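## Task

Place the cardboard box inside the bin marked F4 so that no part of it sticks out past the bin's rim. The box must not topple or finish at a tilt, or the goal fails. It only counts if the box stays there on its own, without the robot holding it.

## Robot and tools

ROBOT. A Hello Robot Stretch 3 with one arm. It has a two-wheel differential base (0.33 m long, 0.34 m wide) that cannot slide sideways, a lift carriage on a vertical mast, and a telescoping arm that reaches out to the robot's right side. To move the gripper forward or back, drive the base. Spins pivot about the point between the drive wheels, 0.05 m behind the front edge. With the arm retracted and the wrist folded, a spin sweeps a 0.28 m radius, and an unfolded level gripper reaches beyond it. The base is fast (0.30 m/s, 1.9 rad/s) only when stowed: lift_m under 0.30, arm_m under 0.03, wrist_yaw_rad over 2.54. Otherwise it is capped at 0.10 m/s and 0.63 rad/s. A loose object may occasionally get nudged by an outside push.

FRAMES. Base frame: origin on the floor midway between the drive wheels, x forward, y left, z up. hand_pose is reported in this frame at the point where closed fingertips meet. The odometry frame is the base frame as it was at the start of the scene. Heading is positive to the left, from -3.142 to 3.142.

execute_actions takes "actions", a list run in order. Each action may have "robot", "steps" (1 to 450 control steps at 30 per second, default 1) and "until". {"steps": n} alone just waits. A call with an invalid value is rejected entirely. An empty list returns the current state plus one image per camera (head_camera, nav_camera, wrist_camera).

"robot" may be one command, a list of up to 8 commands run in sequence (items can be {"pause_s": s}, at most 15 s), or {"stop": true}, which brakes everything and clears the queue. A command can contain:
- "base": exactly one key. {"translate_m": d} is a relative drive of d metres measured from where the base is when the command starts, positive forward, |d| at most 1. {"rotate_rad": d} is a relative spin of d radians from the current heading, positive counter-clockwise (left), |d| at most 3.2.
- "joints": absolute targets, by name, for the single arm's joints. Unnamed joints keep their previous targets. lift_m 0 to 1.1 (arm height on the mast, metres); arm_m 0 to 0.52 (extension, metres); wrist_yaw_rad -1.345 to 4.42 (0 along the arm, positive swings toward the front, 3.0 folds over the base); wrist_pitch_rad -1.57 to 0.451 (0 level, negative tips fingers down); wrist_roll_rad -2.911 to 2.911 (0 fingers side by side); gripper_m -0.089 to 0.179 (larger is wider; real fingertip gap is about 0.007 smaller when nearly shut, 0.025 smaller when fully open, zero under 0.007); head_pan_rad -3.953 to 1.73 (0 forward, positive left, -1.57 faces along the arm); head_tilt_rad -1.53 to 0.419 (negative looks down).
- "contact_limits": {"arm_m": e}, the motor effort in percent (1 to 100) at which that arm motion halts. Lower is gentler; too low halts immediately.
Motions run in parallel and keep going across later actions and while you think. A new command takes over at once and discards any unfinished queue.

"until" stops an action early. {"robot": {"status": "ended"}} waits until nothing is moving and no queue runs. You can also test fields such as lift_m, lift_m_goal, lift_m_status, base_status, translate_m, heading, queue, queue_left or refusals, using [op, value] with op among "=", "!=", "<", "<=", ">", ">=", or a status word. {"any": {"status": "ended"}} fires when the first motion ends. Avoid "=" on readings.

zoom_image: camera name and region [x0, y0, x1, y1] in pixels of that camera's latest image, at most 504 by 504, for a closer look.

finished_scene: pass the current scene number to end it. Only call it once everything has come to rest and the object sits in the bin by itself.

RESULTS. base_status and joint_status per motion: moving, done, off_target (came to rest short, may still be pushing), contact_stop (pushed into something; that joint goes slack until commanded again), time_out, stopped, not_commanded, torque_fault (wrist servo off for 10 s, limp, commands refused). The bracket after base_status shows distance or angle covered versus its goal. joint_goals, measured_speeds, motor_effort (percent, positive pushes toward larger values, peak in brackets; noisy and biased), refusals, queue (idle, running, done, dropped, stopped), queue_left. Lines starting refused:, dropped: or replaced: explain rejected or cut-off commands (counting from 0). robot.on_its_own reports goals the robot changed itself, slack or disabled joints, efforts outside the resting range (a sign of load or pushing), and lean in base_tilt. lidar_m: 12 distances in 30-degree sectors, first straight ahead, going counter-clockwise (4th left, 7th behind, 10th right), in a plane 0.17 m up. wrist_depth_mm and head_depth_mm are 7x7 grids of median depths.

GRASPING. Close to a gripper_m below the object's width to hold it; smaller squeezes harder. To let go, open at least 0.02 above where the pads first touched. Neither reading nor "done" proves a hold; check the images. Over-squeezing triggers a stall guard that weakens grip; send a new value to regrip.

SAFETY. Fold or unfold the wrist only with lift_m between 0.32 and 0.95, wrist_pitch_rad -0.4 and roll near 0; afterward the lift may go down to 0.25. With yaw below -0.4 keep pitch at -0.5 or lower. Pushing the arm into something rigid with the gripper above about 0.45 m can tip the robot, and a repeat push after a contact_stop is worse. Do not drive while the gripper grips, hooks or presses something fixed. If the base snags furniture, reverse the last move in small steps; if base_tilt shows a lean, back the gripper off, and if still tipped lower lift_m to about 0.2. Avoid drops, slams, hard hits and long hard pushes that can fault wrist servos. Let everything settle before finishing, since any motion left running gets braked afterward.

Each tool is called after "Request:" in YAML: its name, and indented under it one key for each argument.

## Session

Request:
execute_actions:
  actions: []

Scene clock: 0.00 s.
robot.base_odometry: x=+0.000 y=+0.000 heading=+0.000 (m, m, rad; robot's odometry frame)
robot.turned_by_wheels: +0.000 (rad since the last result)
robot.turned_by_imu: +0.000 (rad since the last result)
robot.base_tilt: forward=-0.9 right=-0.3 (deg)
robot.lidar_m: 0.94 0.90 0.93 0.78 0.78 0.88 1.47 2.18 1.12 0.95 0.95 1.07
robot.head_depth_mm: 1688 1539 1552 1587 1075 852 1261 / 1640 1651 1662 1671 1123 838 1721 / 1586 1598 1603 1629 1380 860 1662 / 1536 1547 1556 1584 1579 778 1604 / 1494 1498 1515 1518 1515 756 1548 / 1446 1463 1477 1474 1477 746 1152 / 1407 1417 1434 1435 1439 900 1452
robot.base_status: not_commanded
robot.joint_positions: lift_m=+0.355 arm_m=+0.003 wrist_yaw_rad=+3.074 wrist_pitch_rad=-0.472 wrist_roll_rad=-0.013 gripper_m=+0.037 head_pan_rad=+0.003 head_tilt_rad=-0.023
robot.joint_goals: lift_m=+0.355 arm_m=+0.003 wrist_yaw_rad=+3.074 wrist_pitch_rad=-0.472 wrist_roll_rad=-0.013 gripper_m=+0.037 head_pan_rad=+0.003 head_tilt_rad=-0.023
robot.joint_status: lift_m=not_commanded arm_m=not_commanded wrist_yaw_rad=not_commanded wrist_pitch_rad=not_commanded wrist_roll_rad=not_commanded gripper_m=not_commanded head_pan_rad=not_commanded head_tilt_rad=not_commanded
robot.measured_speeds: translate_m=+0.000 rotate_rad=+0.000 lift_m=+0.000 arm_m=+0.000 wrist_yaw_rad=+0.000 wrist_pitch_rad=+0.000 wrist_roll_rad=+0.000 head_pan_rad=+0.000 head_tilt_rad=+0.000
robot: refusals=0 queue=idle queue_left=0
robot.motor_effort: left_wheel=+0 right_wheel=+0 lift_m=+40 arm_m=+0 wrist_yaw_rad=+0 wrist_pitch_rad=+4 wrist_roll_rad=+0 gripper_m=+0 head_pan_rad=+0 head_tilt_rad=+2 (%)
robot.hand_pose: x=-0.0065 y=+0.0691 z=+0.3560 quat_wxyz=(+0.188, +0.688, +0.143, +0.686) (m; robot's base frame)
robot.wrist_depth_mm: 647 685 792 850 919 - - / 703 742 857 923 - - - / 753 827 - 933 977 957 950 / 771 807 - 809 790 789 759 / 698 682 675 669 677 639 630 / 586 583 598 585 552 558 542 / 514 524 - - 493 500 486
pictures: head_camera (sideways: a quarter turn clockwise sets it upright), nav_camera (sideways: a quarter turn counterclockwise sets it upright), wrist_camera
Images, in order (width x height): head_camera 896x504, nav_camera 672x504, wrist_camera 644x364.

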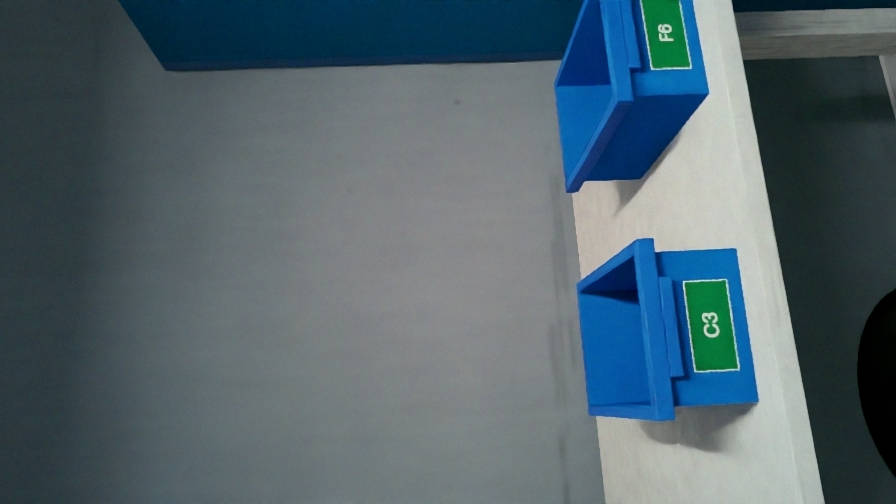

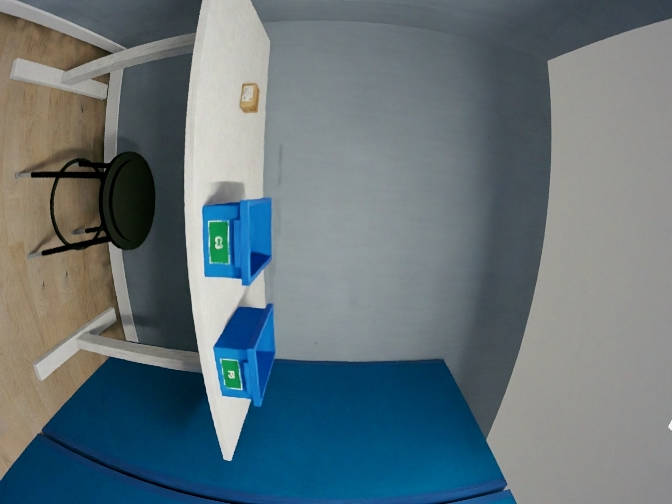

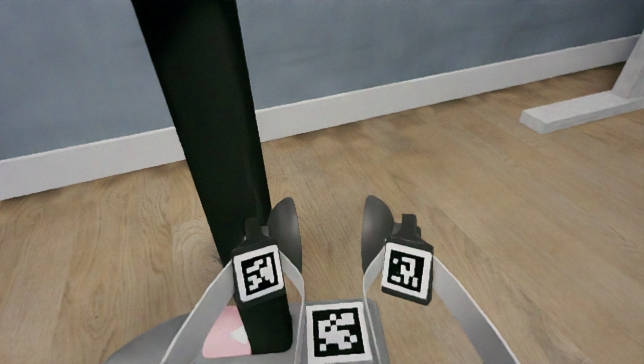

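Request:
execute_actions:
  actions:
    - {"robot":{"joints":{"head_pan_rad":0.7,"head_tilt_rad":-0.5}},"steps":90,"until":{"robot":{"status":"ended"}}}

Request:
execute_actions:
  actions:
    - {"robot":{"joints":{"head_pan_rad":-1.2,"head_tilt_rad":-0.4}},"steps":120,"until":{"robot":{"status":"ended"}}}

Request:
execute_actions:
  actions:
    - {"robot":{"joints":{"head_pan_rad":-2.8,"head_tilt_rad":-0.4}},"steps":120,"until":{"robot":{"status":"ended"}}}

Scene clock: 12.10 s.
robot.base_odometry: x=+0.000 y=+0.000 heading=+0.000 (m, m, rad; robot's odometry frame)
robot.turned_by_wheels: +0.000 (rad since the last result)
robot.turned_by_imu: -0.001 (rad since the last result)
robot.base_tilt: forward=-0.9 right=-0.2 (deg)
robot.lidar_m: 0.94 0.90 0.93 0.78 0.78 0.88 1.47 2.19 1.12 0.95 0.95 1.07
robot.head_depth_mm: 1262 1359 995 1271 1167 1510 1293 / 1309 1405 1007 1714 1856 1510 1297 / 1362 1465 1029 1795 1910 1563 1302 / 1412 1513 1040 1457 1623 1572 1316 / 1415 1520 1060 1717 1824 1583 1325 / 1240 1295 1070 1434 1508 1515 1331 / 1075 1119 1135 1214 1270 1327 1306
robot.base_status: not_commanded
robot.joint_positions: lift_m=+0.355 arm_m=+0.003 wrist_yaw_rad=+3.074 wrist_pitch_rad=-0.472 wrist_roll_rad=-0.013 gripper_m=+0.037 head_pan_rad=+0.693 head_tilt_rad=-0.494
robot.joint_goals: lift_m=+0.355 arm_m=+0.003 wrist_yaw_rad=+3.074 wrist_pitch_rad=-0.472 wrist_roll_rad=-0.013 gripper_m=+0.037 head_pan_rad=+0.700 head_tilt_rad=-0.500
robot.joint_status: lift_m=not_commanded arm_m=not_commanded wrist_yaw_rad=not_commanded wrist_pitch_rad=not_commanded wrist_roll_rad=not_commanded gripper_m=not_commanded head_pan_rad=done head_tilt_rad=done
robot.measured_speeds: translate_m=+0.000 rotate_rad=+0.000 lift_m=+0.000 arm_m=+0.000 wrist_yaw_rad=+0.000 wrist_pitch_rad=+0.000 wrist_roll_rad=+0.000 head_pan_rad=+0.000 head_tilt_rad=+0.000
robot: refusals=0 queue=done queue_left=0
robot.motor_effort: left_wheel=+0(0) right_wheel=+0(1) lift_m=+39(39) arm_m=+0(1) wrist_yaw_rad=-1(0) wrist_pitch_rad=+4(4) wrist_roll_rad=+0(0) gripper_m=-1(1) head_pan_rad=+4(40) head_tilt_rad=-3(23) (%)
robot.hand_pose: x=-0.0065 y=+0.0691 z=+0.3560 quat_wxyz=(+0.188, +0.688, +0.143, +0.686) (m; robot's base frame)
robot.wrist_depth_mm: 652 691 786 833 942 - - / 695 745 848 908 - - - / 764 814 - 961 984 951 923 / 781 824 - 776 789 769 751 / 691 688 673 653 666 646 643 / 589 576 597 577 547 555 556 / 512 522 - - 493 487 490
pictures: head_camera (sideways: a quarter turn clockwise sets it upright), nav_camera (sideways: a quarter turn counterclockwise sets it upright), wrist_camera
Images, in order (width x height): head_camera 896x504, nav_camera 672x504, wrist_camera 644x364.

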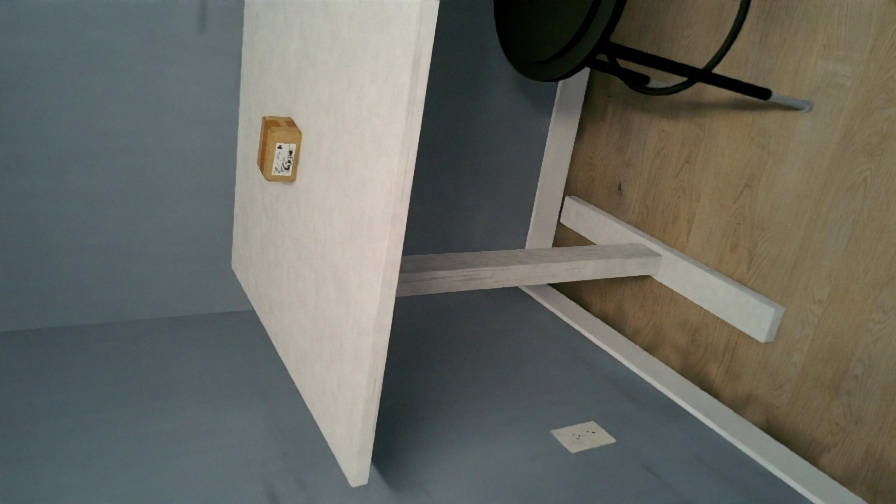

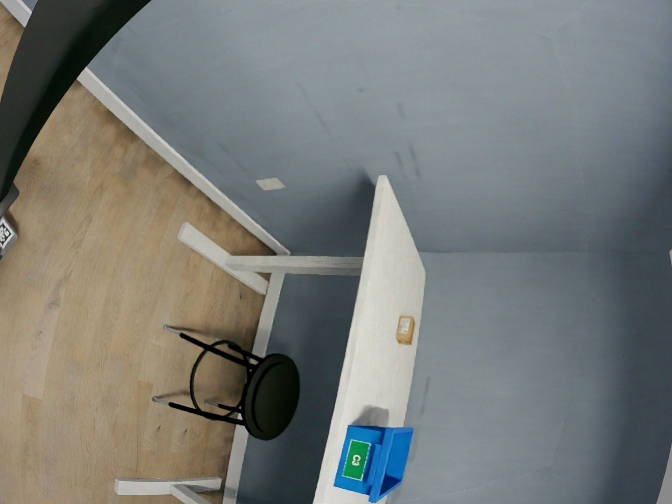

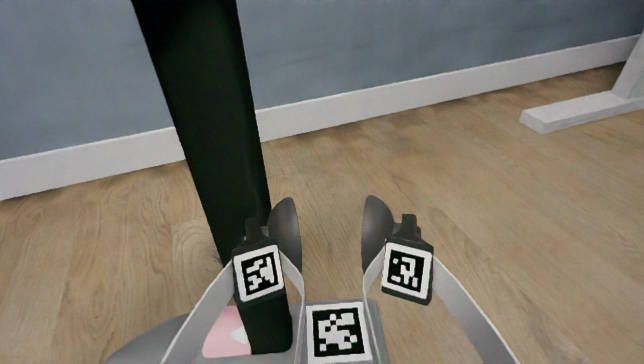

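Scene clock: 13.57 s.
robot.base_odometry: x=+0.000 y=+0.000 heading=+0.000 (m, m, rad; robot's odometry frame)
robot.turned_by_wheels: +0.000 (rad since the last result)
robot.turned_by_imu: +0.000 (rad since the last result)
robot.base_tilt: forward=-0.9 right=-0.2 (deg)
robot.lidar_m: 0.94 0.90 0.93 0.78 0.78 0.89 1.46 2.18 1.12 0.95 0.95 1.07
robot.head_depth_mm: 774 829 895 976 1067 1182 1304 / 781 840 903 982 1082 1191 1309 / 783 843 910 992 1088 1212 1323 / 791 850 916 1002 1095 1226 1329 / 795 858 929 1014 1109 1230 1340 / 799 859 935 1016 1116 1241 1350 / 804 867 944 1023 1128 1256 1361
robot.base_status: not_commanded
robot.joint_positions: lift_m=+0.355 arm_m=+0.003 wrist_yaw_rad=+3.074 wrist_pitch_rad=-0.472 wrist_roll_rad=-0.013 gripper_m=+0.037 head_pan_rad=-1.193 head_tilt_rad=-0.409
robot.joint_goals: lift_m=+0.355 arm_m=+0.003 wrist_yaw_rad=+3.074 wrist_pitch_rad=-0.472 wrist_roll_rad=-0.013 gripper_m=+0.037 head_pan_rad=-1.200 head_tilt_rad=-0.400
robot.joint_status: lift_m=not_commanded arm_m=not_commanded wrist_yaw_rad=not_commanded wrist_pitch_rad=not_commanded wrist_roll_rad=not_commanded gripper_m=not_commanded head_pan_rad=done head_tilt_rad=done
robot.measured_speeds: translate_m=+0.000 rotate_rad=+0.000 lift_m=+0.000 arm_m=+0.000 wrist_yaw_rad=+0.000 wrist_pitch_rad=+0.000 wrist_roll_rad=+0.000 head_pan_rad=+0.000 head_tilt_rad=+0.000
robot: refusals=0 queue=done queue_left=0
robot.motor_effort: left_wheel=+0(0) right_wheel=+1(1) lift_m=+39(40) arm_m=+0(0) wrist_yaw_rad=+0(0) wrist_pitch_rad=+4(4) wrist_roll_rad=+0(0) gripper_m=-2(0) head_pan_rad=-4(49) head_tilt_rad=+3(11) (%)
robot.hand_pose: x=-0.0065 y=+0.0691 z=+0.3560 quat_wxyz=(+0.188, +0.688, +0.143, +0.686) (m; robot's base frame)
robot.wrist_depth_mm: 646 678 772 827 919 - - / 689 745 858 928 - - - / 758 808 - 947 974 954 927 / 776 810 - 783 801 775 768 / 690 690 685 662 676 656 637 / 607 583 591 580 546 572 556 / 513 524 - - 496 491 487
pictures: head_camera (sideways: a quarter turn clockwise sets it upright), nav_camera (sideways: a quarter turn counterclockwise sets it upright), wrist_camera
Images, in order (width x height): head_camera 896x504, nav_camera 672x504, wrist_camera 644x364.

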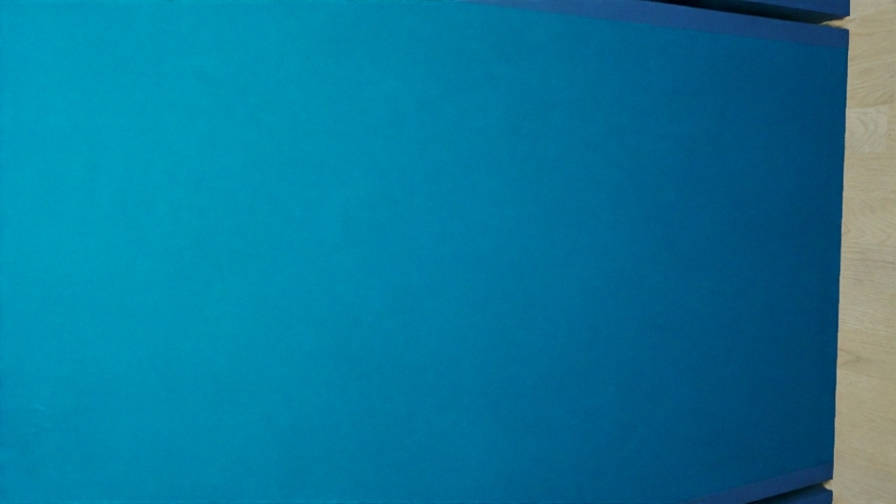

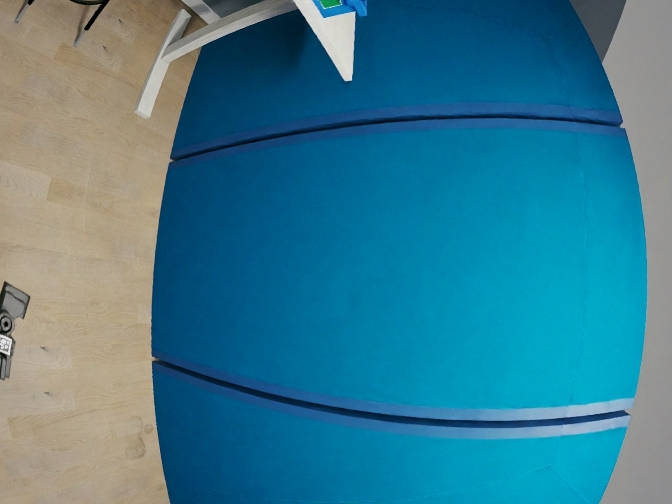

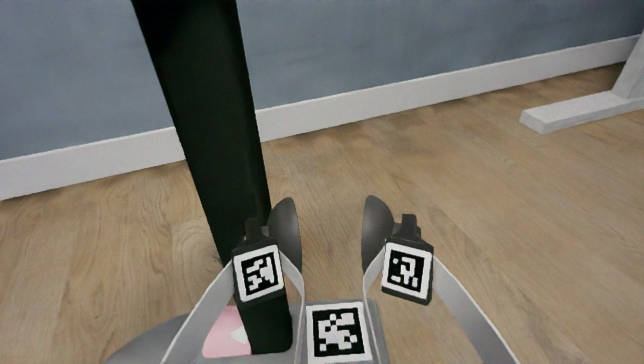

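Scene clock: 14.90 s.
robot.base_odometry: x=+0.000 y=+0.000 heading=+0.000 (m, m, rad; robot's odometry frame)
robot.turned_by_wheels: +0.000 (rad since the last result)
robot.turned_by_imu: +0.000 (rad since the last result)
robot.base_tilt: forward=-0.9 right=-0.2 (deg)
robot.lidar_m: 0.95 0.90 0.93 0.78 0.78 0.88 1.47 2.18 1.13 0.94 0.94 1.07
robot.head_depth_mm: 1867 2021 2158 2351 2139 1675 1371 / 1855 2011 2158 2354 2153 1673 1380 / 1868 2016 2184 2374 2160 1680 1390 / 1875 2014 2200 2377 2204 1696 1399 / 1884 2029 2178 2396 2221 1709 1403 / 1897 2049 2222 2426 2242 1728 1415 / 1915 2077 2236 2421 2230 1737 1411
robot.base_status: not_commanded
robot.joint_positions: lift_m=+0.355 arm_m=+0.003 wrist_yaw_rad=+3.074 wrist_pitch_rad=-0.472 wrist_roll_rad=-0.013 gripper_m=+0.037 head_pan_rad=-2.793 head_tilt_rad=-0.409
robot.joint_goals: lift_m=+0.355 arm_m=+0.003 wrist_yaw_rad=+3.074 wrist_pitch_rad=-0.472 wrist_roll_rad=-0.013 gripper_m=+0.037 head_pan_rad=-2.800 head_tilt_rad=-0.400
robot.joint_status: lift_m=not_commanded arm_m=not_commanded wrist_yaw_rad=not_commanded wrist_pitch_rad=not_commanded wrist_roll_rad=not_commanded gripper_m=not_commanded head_pan_rad=done head_tilt_rad=done
robot.measured_speeds: translate_m=+0.000 rotate_rad=+0.000 lift_m=+0.000 arm_m=+0.000 wrist_yaw_rad=+0.000 wrist_pitch_rad=+0.000 wrist_roll_rad=+0.000 head_pan_rad=+0.000 head_tilt_rad=+0.000
robot: refusals=0 queue=done queue_left=0
robot.motor_effort: left_wheel=+0(0) right_wheel=+0(0) lift_m=+40(39) arm_m=+0(1) wrist_yaw_rad=+0(0) wrist_pitch_rad=+4(5) wrist_roll_rad=+0(0) gripper_m=-1(1) head_pan_rad=-4(48) head_tilt_rad=+3(3) (%)
robot.hand_pose: x=-0.0065 y=+0.0691 z=+0.3560 quat_wxyz=(+0.188, +0.688, +0.143, +0.686) (m; robot's base frame)
robot.wrist_depth_mm: 651 690 771 818 939 - - / 691 744 868 911 - - - / 745 809 - 953 970 976 937 / 777 826 - 793 788 772 768 / 702 680 669 666 691 650 643 / 592 590 601 576 539 555 562 / 511 523 - - 500 498 493
pictures: head_camera (sideways: a quarter turn clockwise sets it upright), nav_camera (sideways: a quarter turn counterclockwise sets it upright), wrist_camera
Images, in order (width x height): head_camera 896x504, nav_camera 672x504, wrist_camera 644x364.

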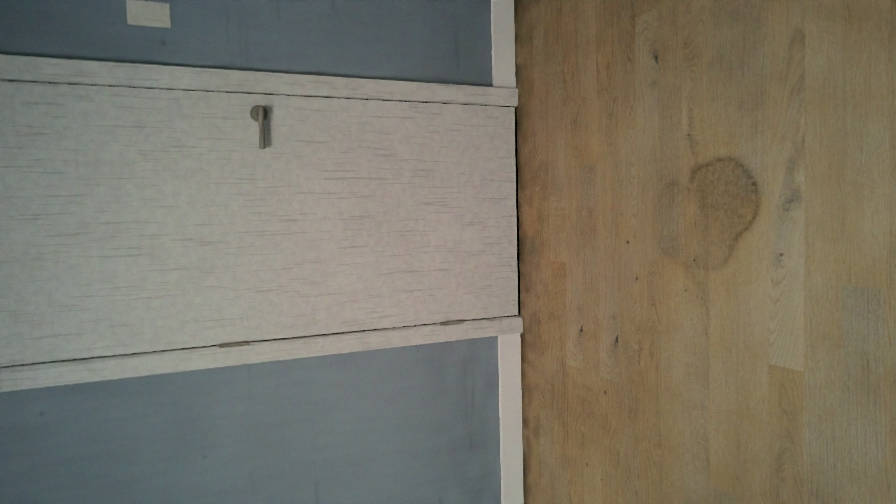

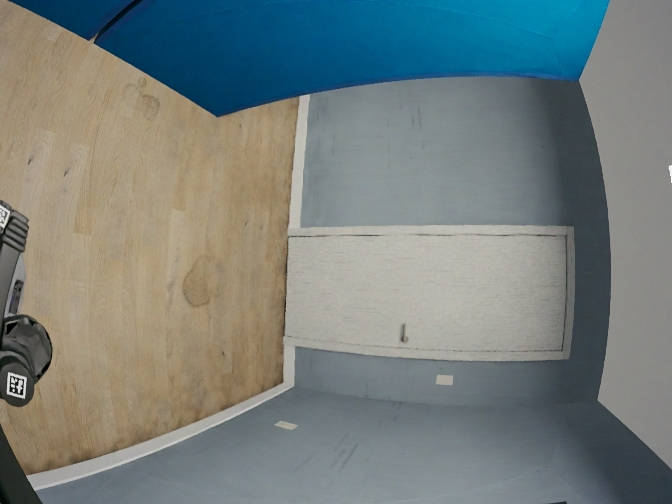

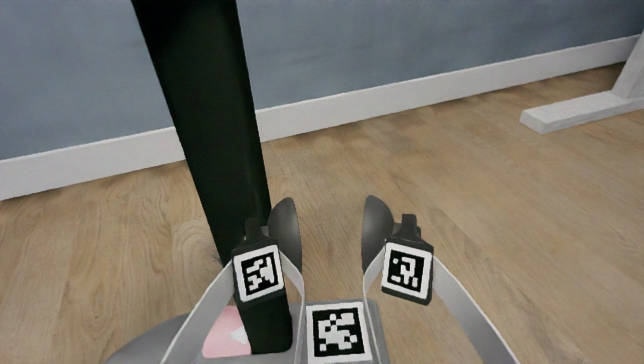

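Request:
execute_actions:
  actions:
    - {"robot":{"joints":{"head_pan_rad":-0.25,"head_tilt_rad":-0.45}},"steps":120,"until":{"robot":{"status":"ended"}}}

Scene clock: 20.00 s.
robot.base_odometry: x=+0.000 y=+0.000 heading=+0.000 (m, m, rad; robot's odometry frame)
robot.turned_by_wheels: +0.000 (rad since the last result)
robot.turned_by_imu: -0.001 (rad since the last result)
robot.base_tilt: forward=-0.8 right=-0.3 (deg)
robot.lidar_m: 0.94 0.90 0.93 0.78 0.78 0.88 1.47 2.19 1.13 0.95 0.95 1.07
robot.head_depth_mm: 1043 1106 1159 1260 1364 1476 1331 / 1155 1241 1229 1437 1570 1587 1346 / 1301 1405 1023 1657 1849 1597 1351 / 1477 1601 914 1412 1879 1633 1358 / 1476 1573 992 1805 1953 1662 1369 / 1394 1487 1165 935 1869 1659 1343 / 1329 1416 992 777 1660 1539 1355
robot.base_status: not_commanded
robot.joint_positions: lift_m=+0.355 arm_m=+0.003 wrist_yaw_rad=+3.074 wrist_pitch_rad=-0.472 wrist_roll_rad=-0.013 gripper_m=+0.037 head_pan_rad=-0.257 head_tilt_rad=-0.444
robot.joint_goals: lift_m=+0.355 arm_m=+0.003 wrist_yaw_rad=+3.074 wrist_pitch_rad=-0.472 wrist_roll_rad=-0.013 gripper_m=+0.037 head_pan_rad=-0.250 head_tilt_rad=-0.450
robot.joint_status: lift_m=not_commanded arm_m=not_commanded wrist_yaw_rad=not_commanded wrist_pitch_rad=not_commanded wrist_roll_rad=not_commanded gripper_m=not_commanded head_pan_rad=done head_tilt_rad=done
robot.measured_speeds: translate_m=+0.000 rotate_rad=+0.000 lift_m=+0.000 arm_m=+0.000 wrist_yaw_rad=+0.000 wrist_pitch_rad=+0.000 wrist_roll_rad=+0.000 head_pan_rad=+0.000 head_tilt_rad=+0.000
robot: refusals=0 queue=done queue_left=0
robot.motor_effort: left_wheel=+0(0) right_wheel=+1(1) lift_m=+39(39) arm_m=-1(0) wrist_yaw_rad=+0(0) wrist_pitch_rad=+4(4) wrist_roll_rad=+0(0) gripper_m=-1(1) head_pan_rad=+3(48) head_tilt_rad=-2(6) (%)
robot.hand_pose: x=-0.0065 y=+0.0691 z=+0.3560 quat_wxyz=(+0.188, +0.688, +0.143, +0.686) (m; robot's base frame)
robot.wrist_depth_mm: 664 699 773 839 926 - - / 698 763 873 912 - - - / 757 822 - 984 983 971 934 / 791 837 - 815 779 766 762 / 701 687 679 670 692 642 644 / 593 582 596 566 551 553 552 / 515 521 - - 502 488 488
pictures: head_camera (sideways: a quarter turn clockwise sets it upright), nav_camera (sideways: a quarter turn counterclockwise sets it upright), wrist_camera
Images, in order (width x height): head_camera 896x504, nav_camera 672x504, wrist_camera 644x364.

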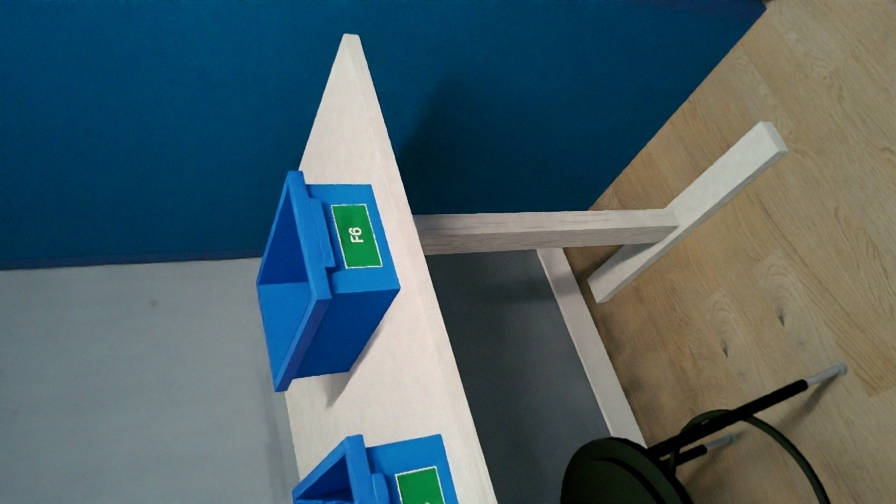

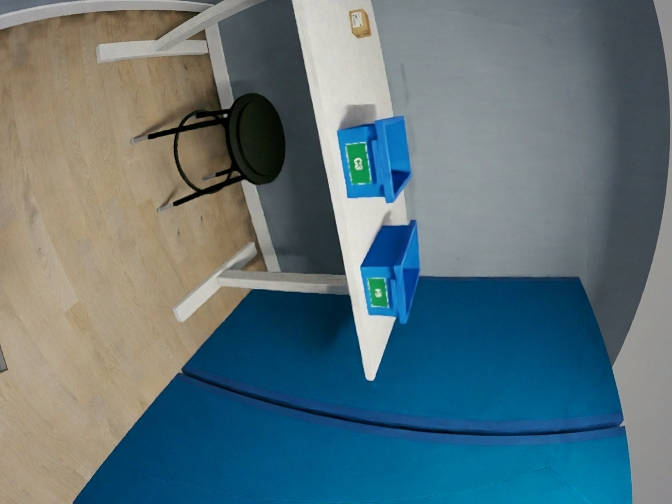

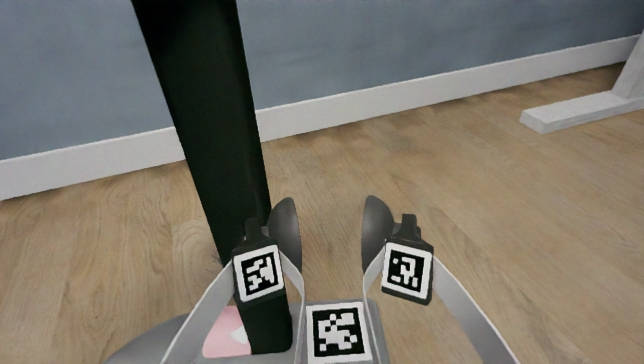

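Request:
execute_actions:
  actions:
    - {"robot":[{"base":{"rotate_rad":1.571},"joints":{"head_pan_rad":-1.3,"head_tilt_rad":-0.45}},{"base":{"translate_m":0.45}},{"joints":{"lift_m":0.9}},{"joints":{"lift_m":1.09,"wrist_yaw_rad":0,"wrist_pitch_rad":-0.4}}],"steps":450,"until":{"robot":{"queue_left":["=",0],"lift_m_goal":["=",0.9]}}}
    - {"steps":1}
    - {"robot":{"stop":true},"steps":15}

Scene clock: 53.27 s.
robot.base_odometry: x=+0.000 y=+0.450 heading=+1.571 (m, m, rad; robot's odometry frame)
robot.turned_by_wheels: +1.571 (rad since the last result)
robot.turned_by_imu: +1.554 (rad since the last result)
robot.base_tilt: forward=-0.9 right=-0.2 (deg)
robot.lidar_m: 0.36 0.36 0.40 0.66 2.31 1.63 1.38 1.37 1.01 0.83 0.78 0.42
robot.head_depth_mm: 1201 1305 1163 749 1167 1534 1304 / 1206 1295 1180 756 1722 1576 1373 / 1203 1293 1199 766 1708 1647 1396 / 1194 1294 1217 776 1708 1636 1357 / 1192 1285 1246 784 1193 1558 1364 / 1187 1275 1345 788 1628 1534 1341 / 1170 1245 1211 890 1113 1092 1052
robot.base_status: done (translate_m +0.4500 of +0.4500)
robot.joint_positions: lift_m=+0.900 arm_m=+0.003 wrist_yaw_rad=+3.073 wrist_pitch_rad=-0.473 wrist_roll_rad=-0.013 gripper_m=+0.037 head_pan_rad=-1.293 head_tilt_rad=-0.445
robot.joint_goals: lift_m=+0.900 arm_m=+0.003 wrist_yaw_rad=+3.070 wrist_pitch_rad=-0.453 wrist_roll_rad=-0.013 gripper_m=+0.037 head_pan_rad=-1.300 head_tilt_rad=-0.450
robot.joint_status: lift_m=stopped arm_m=not_commanded wrist_yaw_rad=stopped wrist_pitch_rad=stopped wrist_roll_rad=not_commanded gripper_m=not_commanded head_pan_rad=done head_tilt_rad=done
robot.measured_speeds: translate_m=+0.000 rotate_rad=+0.000 lift_m=+0.000 arm_m=+0.000 wrist_yaw_rad=+0.000 wrist_pitch_rad=+0.000 wrist_roll_rad=+0.000 head_pan_rad=+0.000 head_tilt_rad=+0.000
robot: refusals=0 queue=stopped queue_left=0
robot.motor_effort: left_wheel=-2(5) right_wheel=+2(5) lift_m=+43(45) arm_m=-1(1) wrist_yaw_rad=-3(4) wrist_pitch_rad=+6(6) wrist_roll_rad=+0(0) gripper_m=-1(0) head_pan_rad=-4(48) head_tilt_rad=-2(2) (%)
robot.hand_pose: x=-0.0063 y=+0.0690 z=+0.9006 quat_wxyz=(+0.189, +0.688, +0.143, +0.686) (m; robot's base frame)
robot.wrist_depth_mm: - - - - 622 441 343 / - - - - 649 458 351 / - - - - 700 487 364 / - - - - 733 513 379 / - - - - 730 527 397 / - - - - - 555 411 / - - - - 961 556 437
pictures: head_camera (sideways: a quarter turn clockwise sets it upright), nav_camera (sideways: a quarter turn counterclockwise sets it upright), wrist_camera
Images, in order (width x height): head_camera 896x504, nav_camera 672x504, wrist_camera 644x364.

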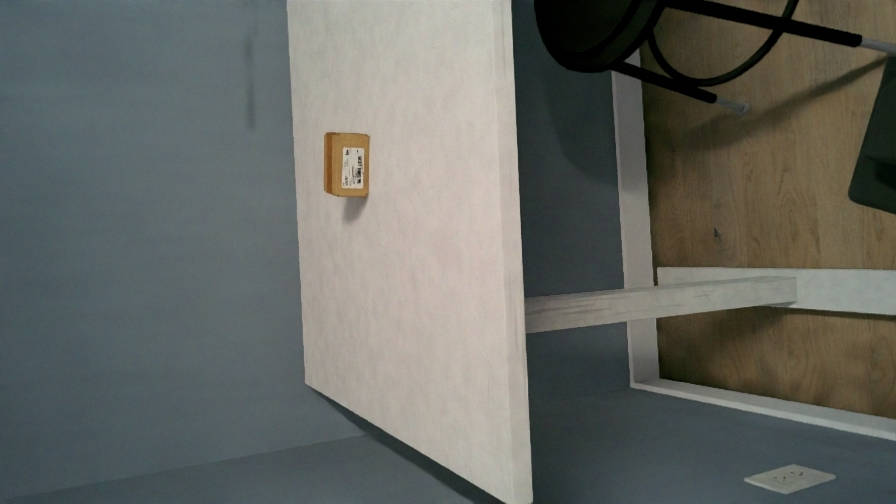

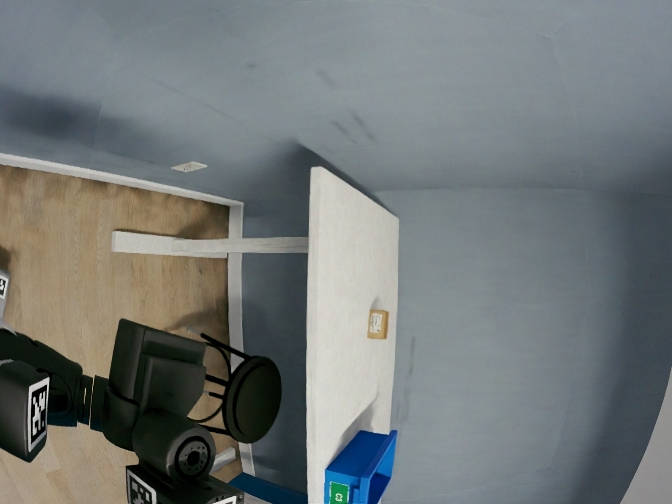

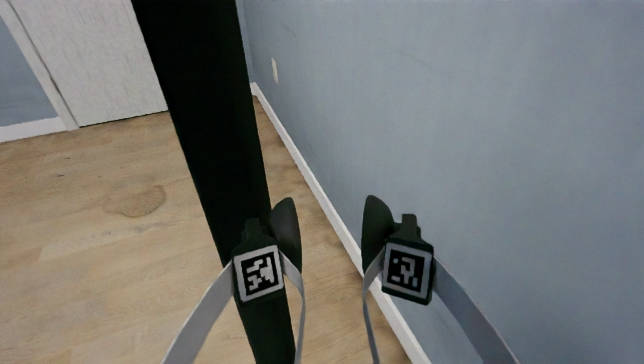

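Request:
execute_actions:
  actions:
    - {"robot":[{"joints":{"wrist_yaw_rad":0,"wrist_pitch_rad":-0.4}},{"joints":{"lift_m":1.09,"wrist_pitch_rad":0,"gripper_m":0.17},"base":{"rotate_rad":-1.571}},{"base":{"translate_m":0.25}},{"base":{"rotate_rad":1.571}},{"joints":{"head_pan_rad":-1.5,"head_tilt_rad":-0.6}}],"steps":450,"until":{"robot":{"status":"ended"}}}
    - {"steps":300,"until":{"robot":{"status":"ended"}}}

Scene clock: 97.53 s.
robot.base_odometry: x=+0.250 y=+0.450 heading=+1.571 (m, m, rad; robot's odometry frame)
robot.turned_by_wheels: +0.000 (rad since the last result)
robot.turned_by_imu: -0.005 (rad since the last result)
robot.base_tilt: forward=-1.0 right=-0.3 (deg)
robot.lidar_m: 0.43 0.43 0.49 0.81 2.55 1.54 1.30 1.30 0.78 0.59 0.74 0.51
robot.head_depth_mm: - - - - - 1370 1202 / - - - - - 1371 1187 / - 1071 - 582 516 1393 1243 / 1023 1099 750 594 517 1458 1243 / 997 1066 738 599 505 1463 1256 / 978 1053 826 603 492 1428 1219 / 955 1045 833 610 482 1378 1265
robot.base_status: done (rotate_rad +1.5709 of +1.5710)
robot.joint_positions: lift_m=+1.090 arm_m=+0.003 wrist_yaw_rad=+0.001 wrist_pitch_rad=-0.023 wrist_roll_rad=-0.013 gripper_m=+0.170 head_pan_rad=-1.493 head_tilt_rad=-0.592
robot.joint_goals: lift_m=+1.090 arm_m=+0.003 wrist_yaw_rad=+0.000 wrist_pitch_rad=+0.000 wrist_roll_rad=-0.013 gripper_m=+0.170 head_pan_rad=-1.500 head_tilt_rad=-0.600
robot.joint_status: lift_m=done arm_m=not_commanded wrist_yaw_rad=done wrist_pitch_rad=done wrist_roll_rad=not_commanded gripper_m=done head_pan_rad=done head_tilt_rad=done
robot.measured_speeds: translate_m=+0.000 rotate_rad=+0.000 lift_m=+0.000 arm_m=+0.000 wrist_yaw_rad=+0.000 wrist_pitch_rad=+0.000 wrist_roll_rad=+0.000 head_pan_rad=+0.000 head_tilt_rad=+0.000
robot: refusals=0 queue=done queue_left=0
robot.motor_effort: left_wheel=-2(6) right_wheel=+2(6) lift_m=+44(46) arm_m=-1(1) wrist_yaw_rad=-2(4) wrist_pitch_rad=+7(9) wrist_roll_rad=+0(0) gripper_m=+0(87) head_pan_rad=-4(24) head_tilt_rad=-3(13) (%)
robot.hand_pose: x=-0.0211 y=-0.4033 z=+1.1985 quat_wxyz=(+0.712, +0.009, -0.702, -0.008) (m; robot's base frame)
robot.wrist_depth_mm: 779 826 875 960 - - - / 779 831 887 982 - - - / 820 872 943 - - - - / 806 884 965 - - - - / 857 928 883 876 783 605 601 / 698 639 569 618 587 456 441 / 491 491 485 479 471 431 328
pictures: head_camera (sideways: a quarter turn clockwise sets it upright), nav_camera (sideways: a quarter turn counterclockwise sets it upright), wrist_camera
Images, in order (width x height): head_camera 896x504, nav_camera 672x504, wrist_camera 644x364.

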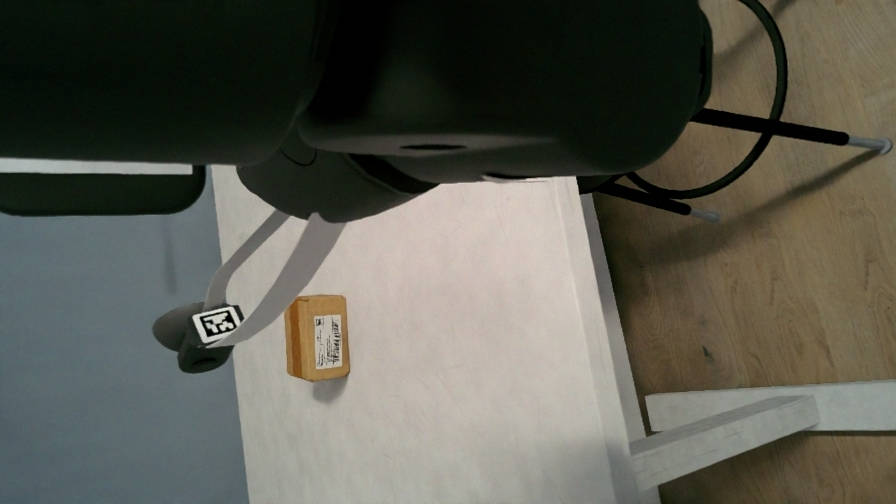

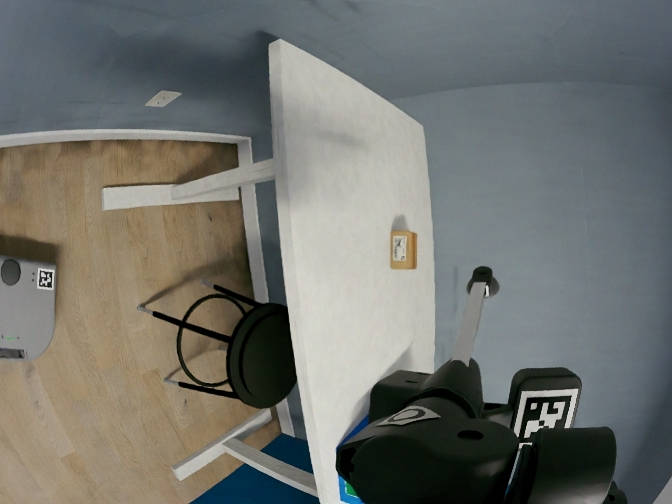

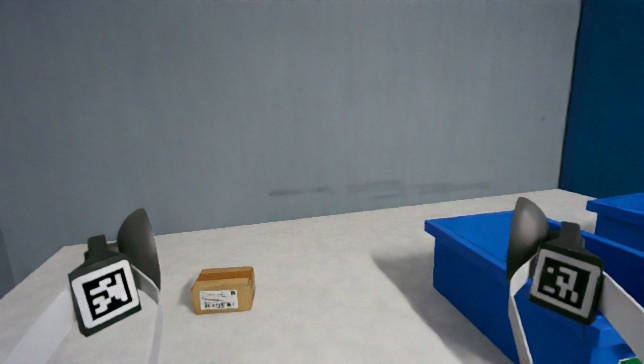

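Request:
execute_actions:
  actions:
    - {"robot":[{"joints":{"wrist_pitch_rad":-0.6,"arm_m":0.3},"base":{"translate_m":0.19}}],"steps":300,"until":{"robot":{"status":"ended"}}}

Scene clock: 113.20 s.
robot.base_odometry: x=+0.250 y=+0.640 heading=+1.571 (m, m, rad; robot's odometry frame)
robot.turned_by_wheels: +0.000 (rad since the last result)
robot.turned_by_imu: -0.002 (rad since the last result)
robot.base_tilt: forward=-1.0 right=-0.2 (deg)
robot.lidar_m: 0.25 0.25 0.28 0.47 2.63 1.76 1.48 1.39 0.64 0.87 0.55 0.30
robot.head_depth_mm: - 1102 775 579 491 1426 1212 / - 1114 746 584 479 1405 1233 / 973 1063 722 590 469 1444 1244 / 972 1052 800 595 471 1425 1242 / 950 1034 816 599 475 1098 1208 / 928 1013 822 603 477 1410 1256 / 907 994 834 609 480 1031 1104
robot.base_status: done (translate_m +0.1900 of +0.1900)
robot.joint_positions: lift_m=+1.090 arm_m=+0.300 wrist_yaw_rad=+0.001 wrist_pitch_rad=-0.611 wrist_roll_rad=-0.013 gripper_m=+0.170 head_pan_rad=-1.493 head_tilt_rad=-0.593
robot.joint_goals: lift_m=+1.090 arm_m=+0.300 wrist_yaw_rad=+0.000 wrist_pitch_rad=-0.600 wrist_roll_rad=-0.013 gripper_m=+0.170 head_pan_rad=-1.500 head_tilt_rad=-0.600
robot.joint_status: lift_m=done arm_m=done wrist_yaw_rad=done wrist_pitch_rad=done wrist_roll_rad=not_commanded gripper_m=done head_pan_rad=done head_tilt_rad=done
robot.measured_speeds: translate_m=+0.000 rotate_rad=+0.000 lift_m=+0.000 arm_m=+0.000 wrist_yaw_rad=+0.000 wrist_pitch_rad=+0.000 wrist_roll_rad=+0.000 head_pan_rad=+0.000 head_tilt_rad=+0.000
robot: refusals=0 queue=done queue_left=0
robot.motor_effort: left_wheel=-2(3) right_wheel=+2(6) lift_m=+44(44) arm_m=+2(3) wrist_yaw_rad=-2(2) wrist_pitch_rad=+3(8) wrist_roll_rad=+0(0) gripper_m=+0(0) head_pan_rad=-4(5) head_tilt_rad=-2(3) (%)
robot.hand_pose: x=-0.0214 y=-0.6408 z=+1.0619 quat_wxyz=(+0.679, +0.214, -0.670, -0.211) (m; robot's base frame)
robot.wrist_depth_mm: 506 536 598 611 618 616 597 / 529 523 513 499 497 489 481 / 435 429 422 415 411 405 403 / 372 363 359 285 336 347 345 / 318 326 314 295 300 308 301 / 288 278 277 274 276 269 273 / 250 250 247 246 244 243 237
pictures: head_camera (sideways: a quarter turn clockwise sets it upright), nav_camera (sideways: a quarter turn counterclockwise sets it upright), wrist_camera
Images, in order (width x height): head_camera 896x504, nav_camera 672x504, wrist_camera 644x364.

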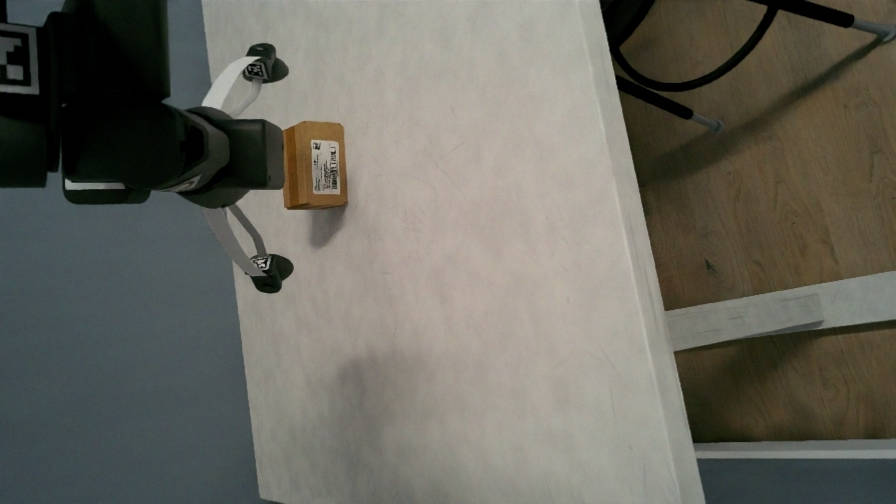

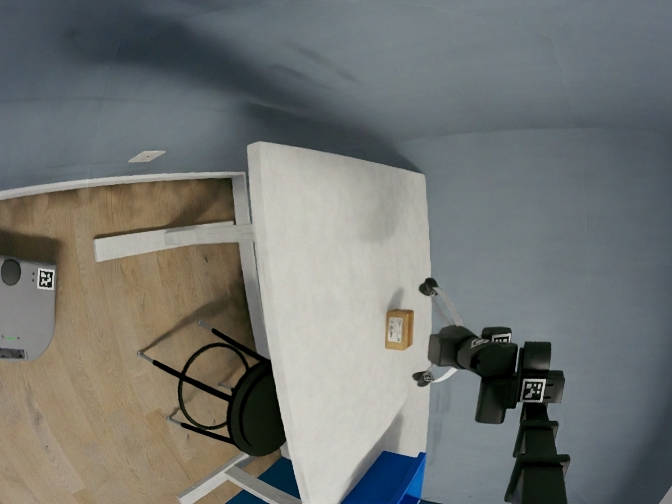

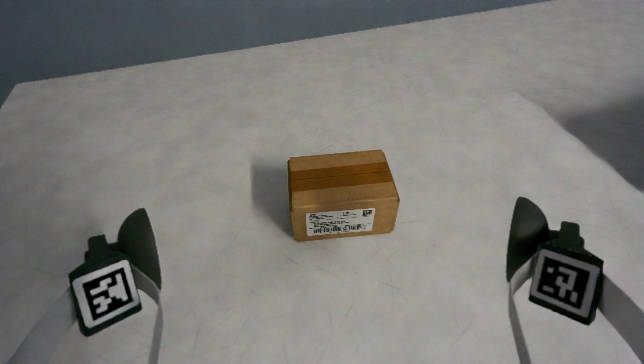

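Request:
execute_actions:
  actions:
    - {"robot":[{"joints":{"arm_m":0.41}},{"joints":{"lift_m":1.03}}],"steps":300,"until":{"robot":{"status":"ended"}}}

Scene clock: 124.33 s.
robot.base_odometry: x=+0.250 y=+0.640 heading=+1.571 (m, m, rad; robot's odometry frame)
robot.turned_by_wheels: +0.000 (rad since the last result)
robot.turned_by_imu: -0.002 (rad since the last result)
robot.base_tilt: forward=-0.8 right=-0.3 (deg)
robot.lidar_m: 0.25 0.25 0.28 0.46 2.63 1.76 1.48 1.39 0.64 0.87 0.55 0.30
robot.head_depth_mm: 1011 1093 776 580 491 1424 1204 / - - 746 586 479 1411 1229 / 978 - 723 590 469 1453 1236 / 970 1055 784 595 471 1421 1245 / 947 1032 812 598 474 1104 1211 / 928 1017 822 603 477 1402 1259 / 910 994 832 610 481 1029 1110
robot.base_status: done (translate_m +0.1900 of +0.1900)
robot.joint_positions: lift_m=+1.030 arm_m=+0.410 wrist_yaw_rad=+0.001 wrist_pitch_rad=-0.611 wrist_roll_rad=-0.013 gripper_m=+0.170 head_pan_rad=-1.493 head_tilt_rad=-0.593
robot.joint_goals: lift_m=+1.030 arm_m=+0.410 wrist_yaw_rad=+0.000 wrist_pitch_rad=-0.600 wrist_roll_rad=-0.013 gripper_m=+0.170 head_pan_rad=-1.500 head_tilt_rad=-0.600
robot.joint_status: lift_m=done arm_m=done wrist_yaw_rad=done wrist_pitch_rad=done wrist_roll_rad=not_commanded gripper_m=done head_pan_rad=done head_tilt_rad=done
robot.measured_speeds: translate_m=+0.000 rotate_rad=+0.000 lift_m=+0.000 arm_m=+0.000 wrist_yaw_rad=+0.000 wrist_pitch_rad=+0.000 wrist_roll_rad=+0.000 head_pan_rad=+0.000 head_tilt_rad=+0.000
robot: refusals=0 queue=done queue_left=0
robot.motor_effort: left_wheel=-2(2) right_wheel=+2(2) lift_m=+35(44) arm_m=+2(3) wrist_yaw_rad=-2(1) wrist_pitch_rad=+4(3) wrist_roll_rad=+0(0) gripper_m=+0(1) head_pan_rad=-4(4) head_tilt_rad=-3(3) (%)
robot.hand_pose: x=-0.0214 y=-0.7507 z=+1.0021 quat_wxyz=(+0.679, +0.215, -0.670, -0.211) (m; robot's base frame)
robot.wrist_depth_mm: 418 447 473 477 471 462 453 / 400 397 390 386 380 374 367 / 330 331 322 317 313 305 308 / 277 277 274 271 267 266 262 / 243 246 239 176 179 232 231 / 219 212 209 155 155 206 208 / 188 192 190 171 179 187 180
pictures: head_camera (sideways: a quarter turn clockwise sets it upright), nav_camera (sideways: a quarter turn counterclockwise sets it upright), wrist_camera
Images, in order (width x height): head_camera 896x504, nav_camera 672x504, wrist_camera 644x364.

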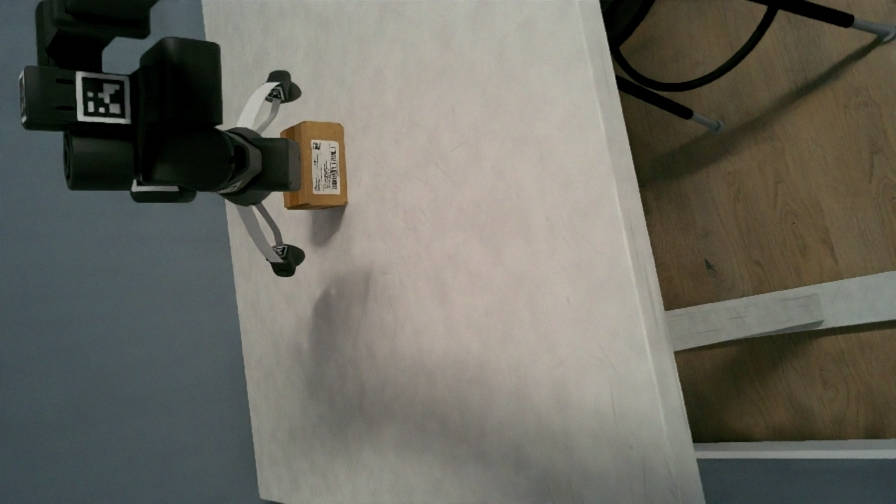

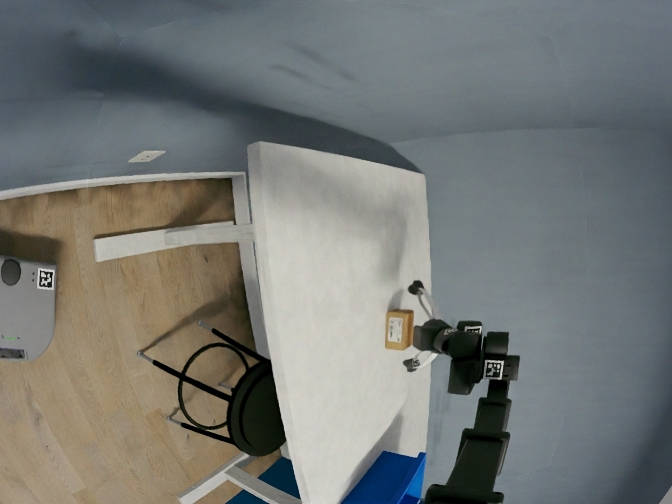

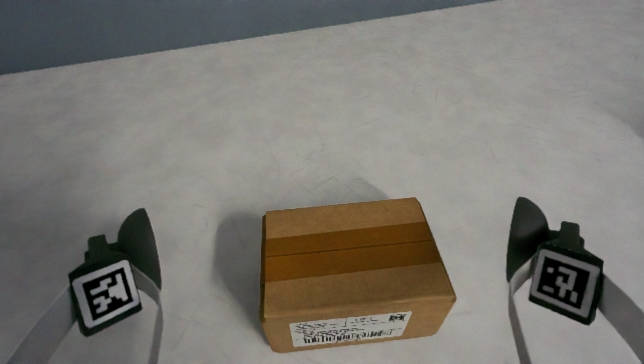

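Request:
execute_actions:
  actions:
    - {"robot":[{"joints":{"lift_m":0.985,"arm_m":0.42},"base":{"translate_m":-0.012}}],"steps":300,"until":{"robot":{"status":"ended"}}}

Scene clock: 130.43 s.
robot.base_odometry: x=+0.250 y=+0.628 heading=+1.571 (m, m, rad; robot's odometry frame)
robot.turned_by_wheels: +0.000 (rad since the last result)
robot.turned_by_imu: -0.001 (rad since the last result)
robot.base_tilt: forward=-1.0 right=-0.3 (deg)
robot.lidar_m: 0.26 0.26 0.30 0.49 2.63 1.74 1.47 1.40 0.64 0.87 0.58 0.31
robot.head_depth_mm: 1039 - 781 580 491 1432 1204 / 1013 - 743 585 482 1422 1235 / 999 1066 722 589 470 1452 1242 / 975 1060 804 595 471 1461 1243 / 952 1033 814 600 474 1103 1208 / 931 1023 823 604 477 1410 1255 / 910 1001 832 610 481 1090 1125
robot.base_status: done (translate_m -0.0120 of -0.0120)
robot.joint_positions: lift_m=+0.985 arm_m=+0.420 wrist_yaw_rad=+0.001 wrist_pitch_rad=-0.604 wrist_roll_rad=-0.013 gripper_m=+0.170 head_pan_rad=-1.493 head_tilt_rad=-0.593
robot.joint_goals: lift_m=+0.985 arm_m=+0.420 wrist_yaw_rad=+0.000 wrist_pitch_rad=-0.600 wrist_roll_rad=-0.013 gripper_m=+0.170 head_pan_rad=-1.500 head_tilt_rad=-0.600
robot.joint_status: lift_m=done arm_m=done wrist_yaw_rad=done wrist_pitch_rad=done wrist_roll_rad=not_commanded gripper_m=done head_pan_rad=done head_tilt_rad=done
robot.measured_speeds: translate_m=+0.000 rotate_rad=+0.000 lift_m=+0.000 arm_m=+0.000 wrist_yaw_rad=+0.000 wrist_pitch_rad=+0.000 wrist_roll_rad=+0.000 head_pan_rad=+0.000 head_tilt_rad=+0.000
robot: refusals=0 queue=done queue_left=0
robot.motor_effort: left_wheel=-2(6) right_wheel=+3(3) lift_m=+29(36) arm_m=+2(3) wrist_yaw_rad=-1(1) wrist_pitch_rad=+1(4) wrist_roll_rad=+0(0) gripper_m=+0(1) head_pan_rad=-4(4) head_tilt_rad=-3(3) (%)
robot.hand_pose: x=-0.0214 y=-0.7620 z=+0.9588 quat_wxyz=(+0.680, +0.212, -0.670, -0.209) (m; robot's base frame)
robot.wrist_depth_mm: 398 402 393 388 372 369 359 / 319 314 308 307 302 292 288 / 258 255 253 252 248 243 238 / 220 217 149 143 146 208 206 / 191 192 129 124 123 182 181 / 172 164 114 114 116 161 163 / 148 150 142 141 143 145 141
pictures: head_camera (sideways: a quarter turn clockwise sets it upright), nav_camera (sideways: a quarter turn counterclockwise sets it upright), wrist_camera
Images, in order (width x height): head_camera 896x504, nav_camera 672x504, wrist_camera 644x364.

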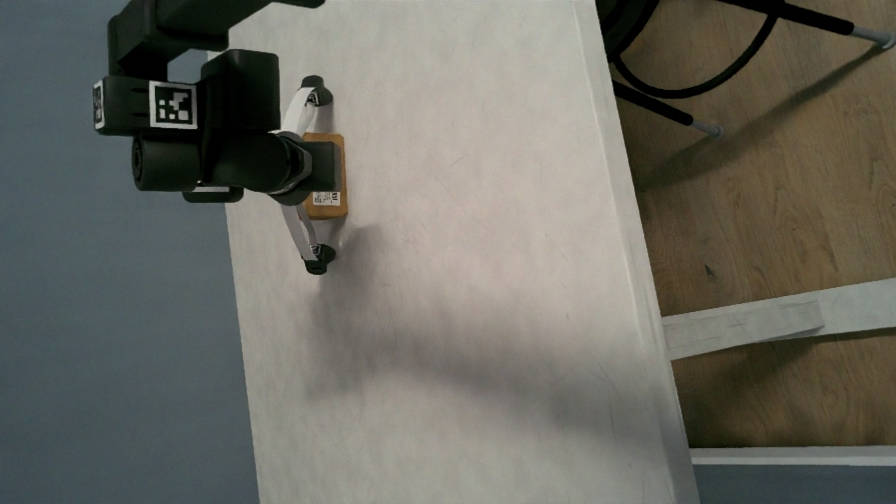

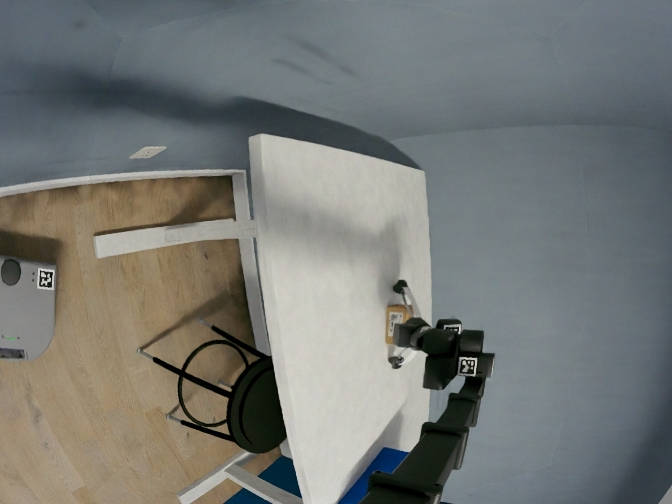

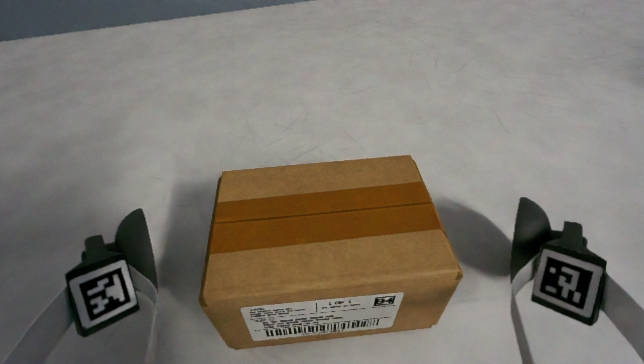

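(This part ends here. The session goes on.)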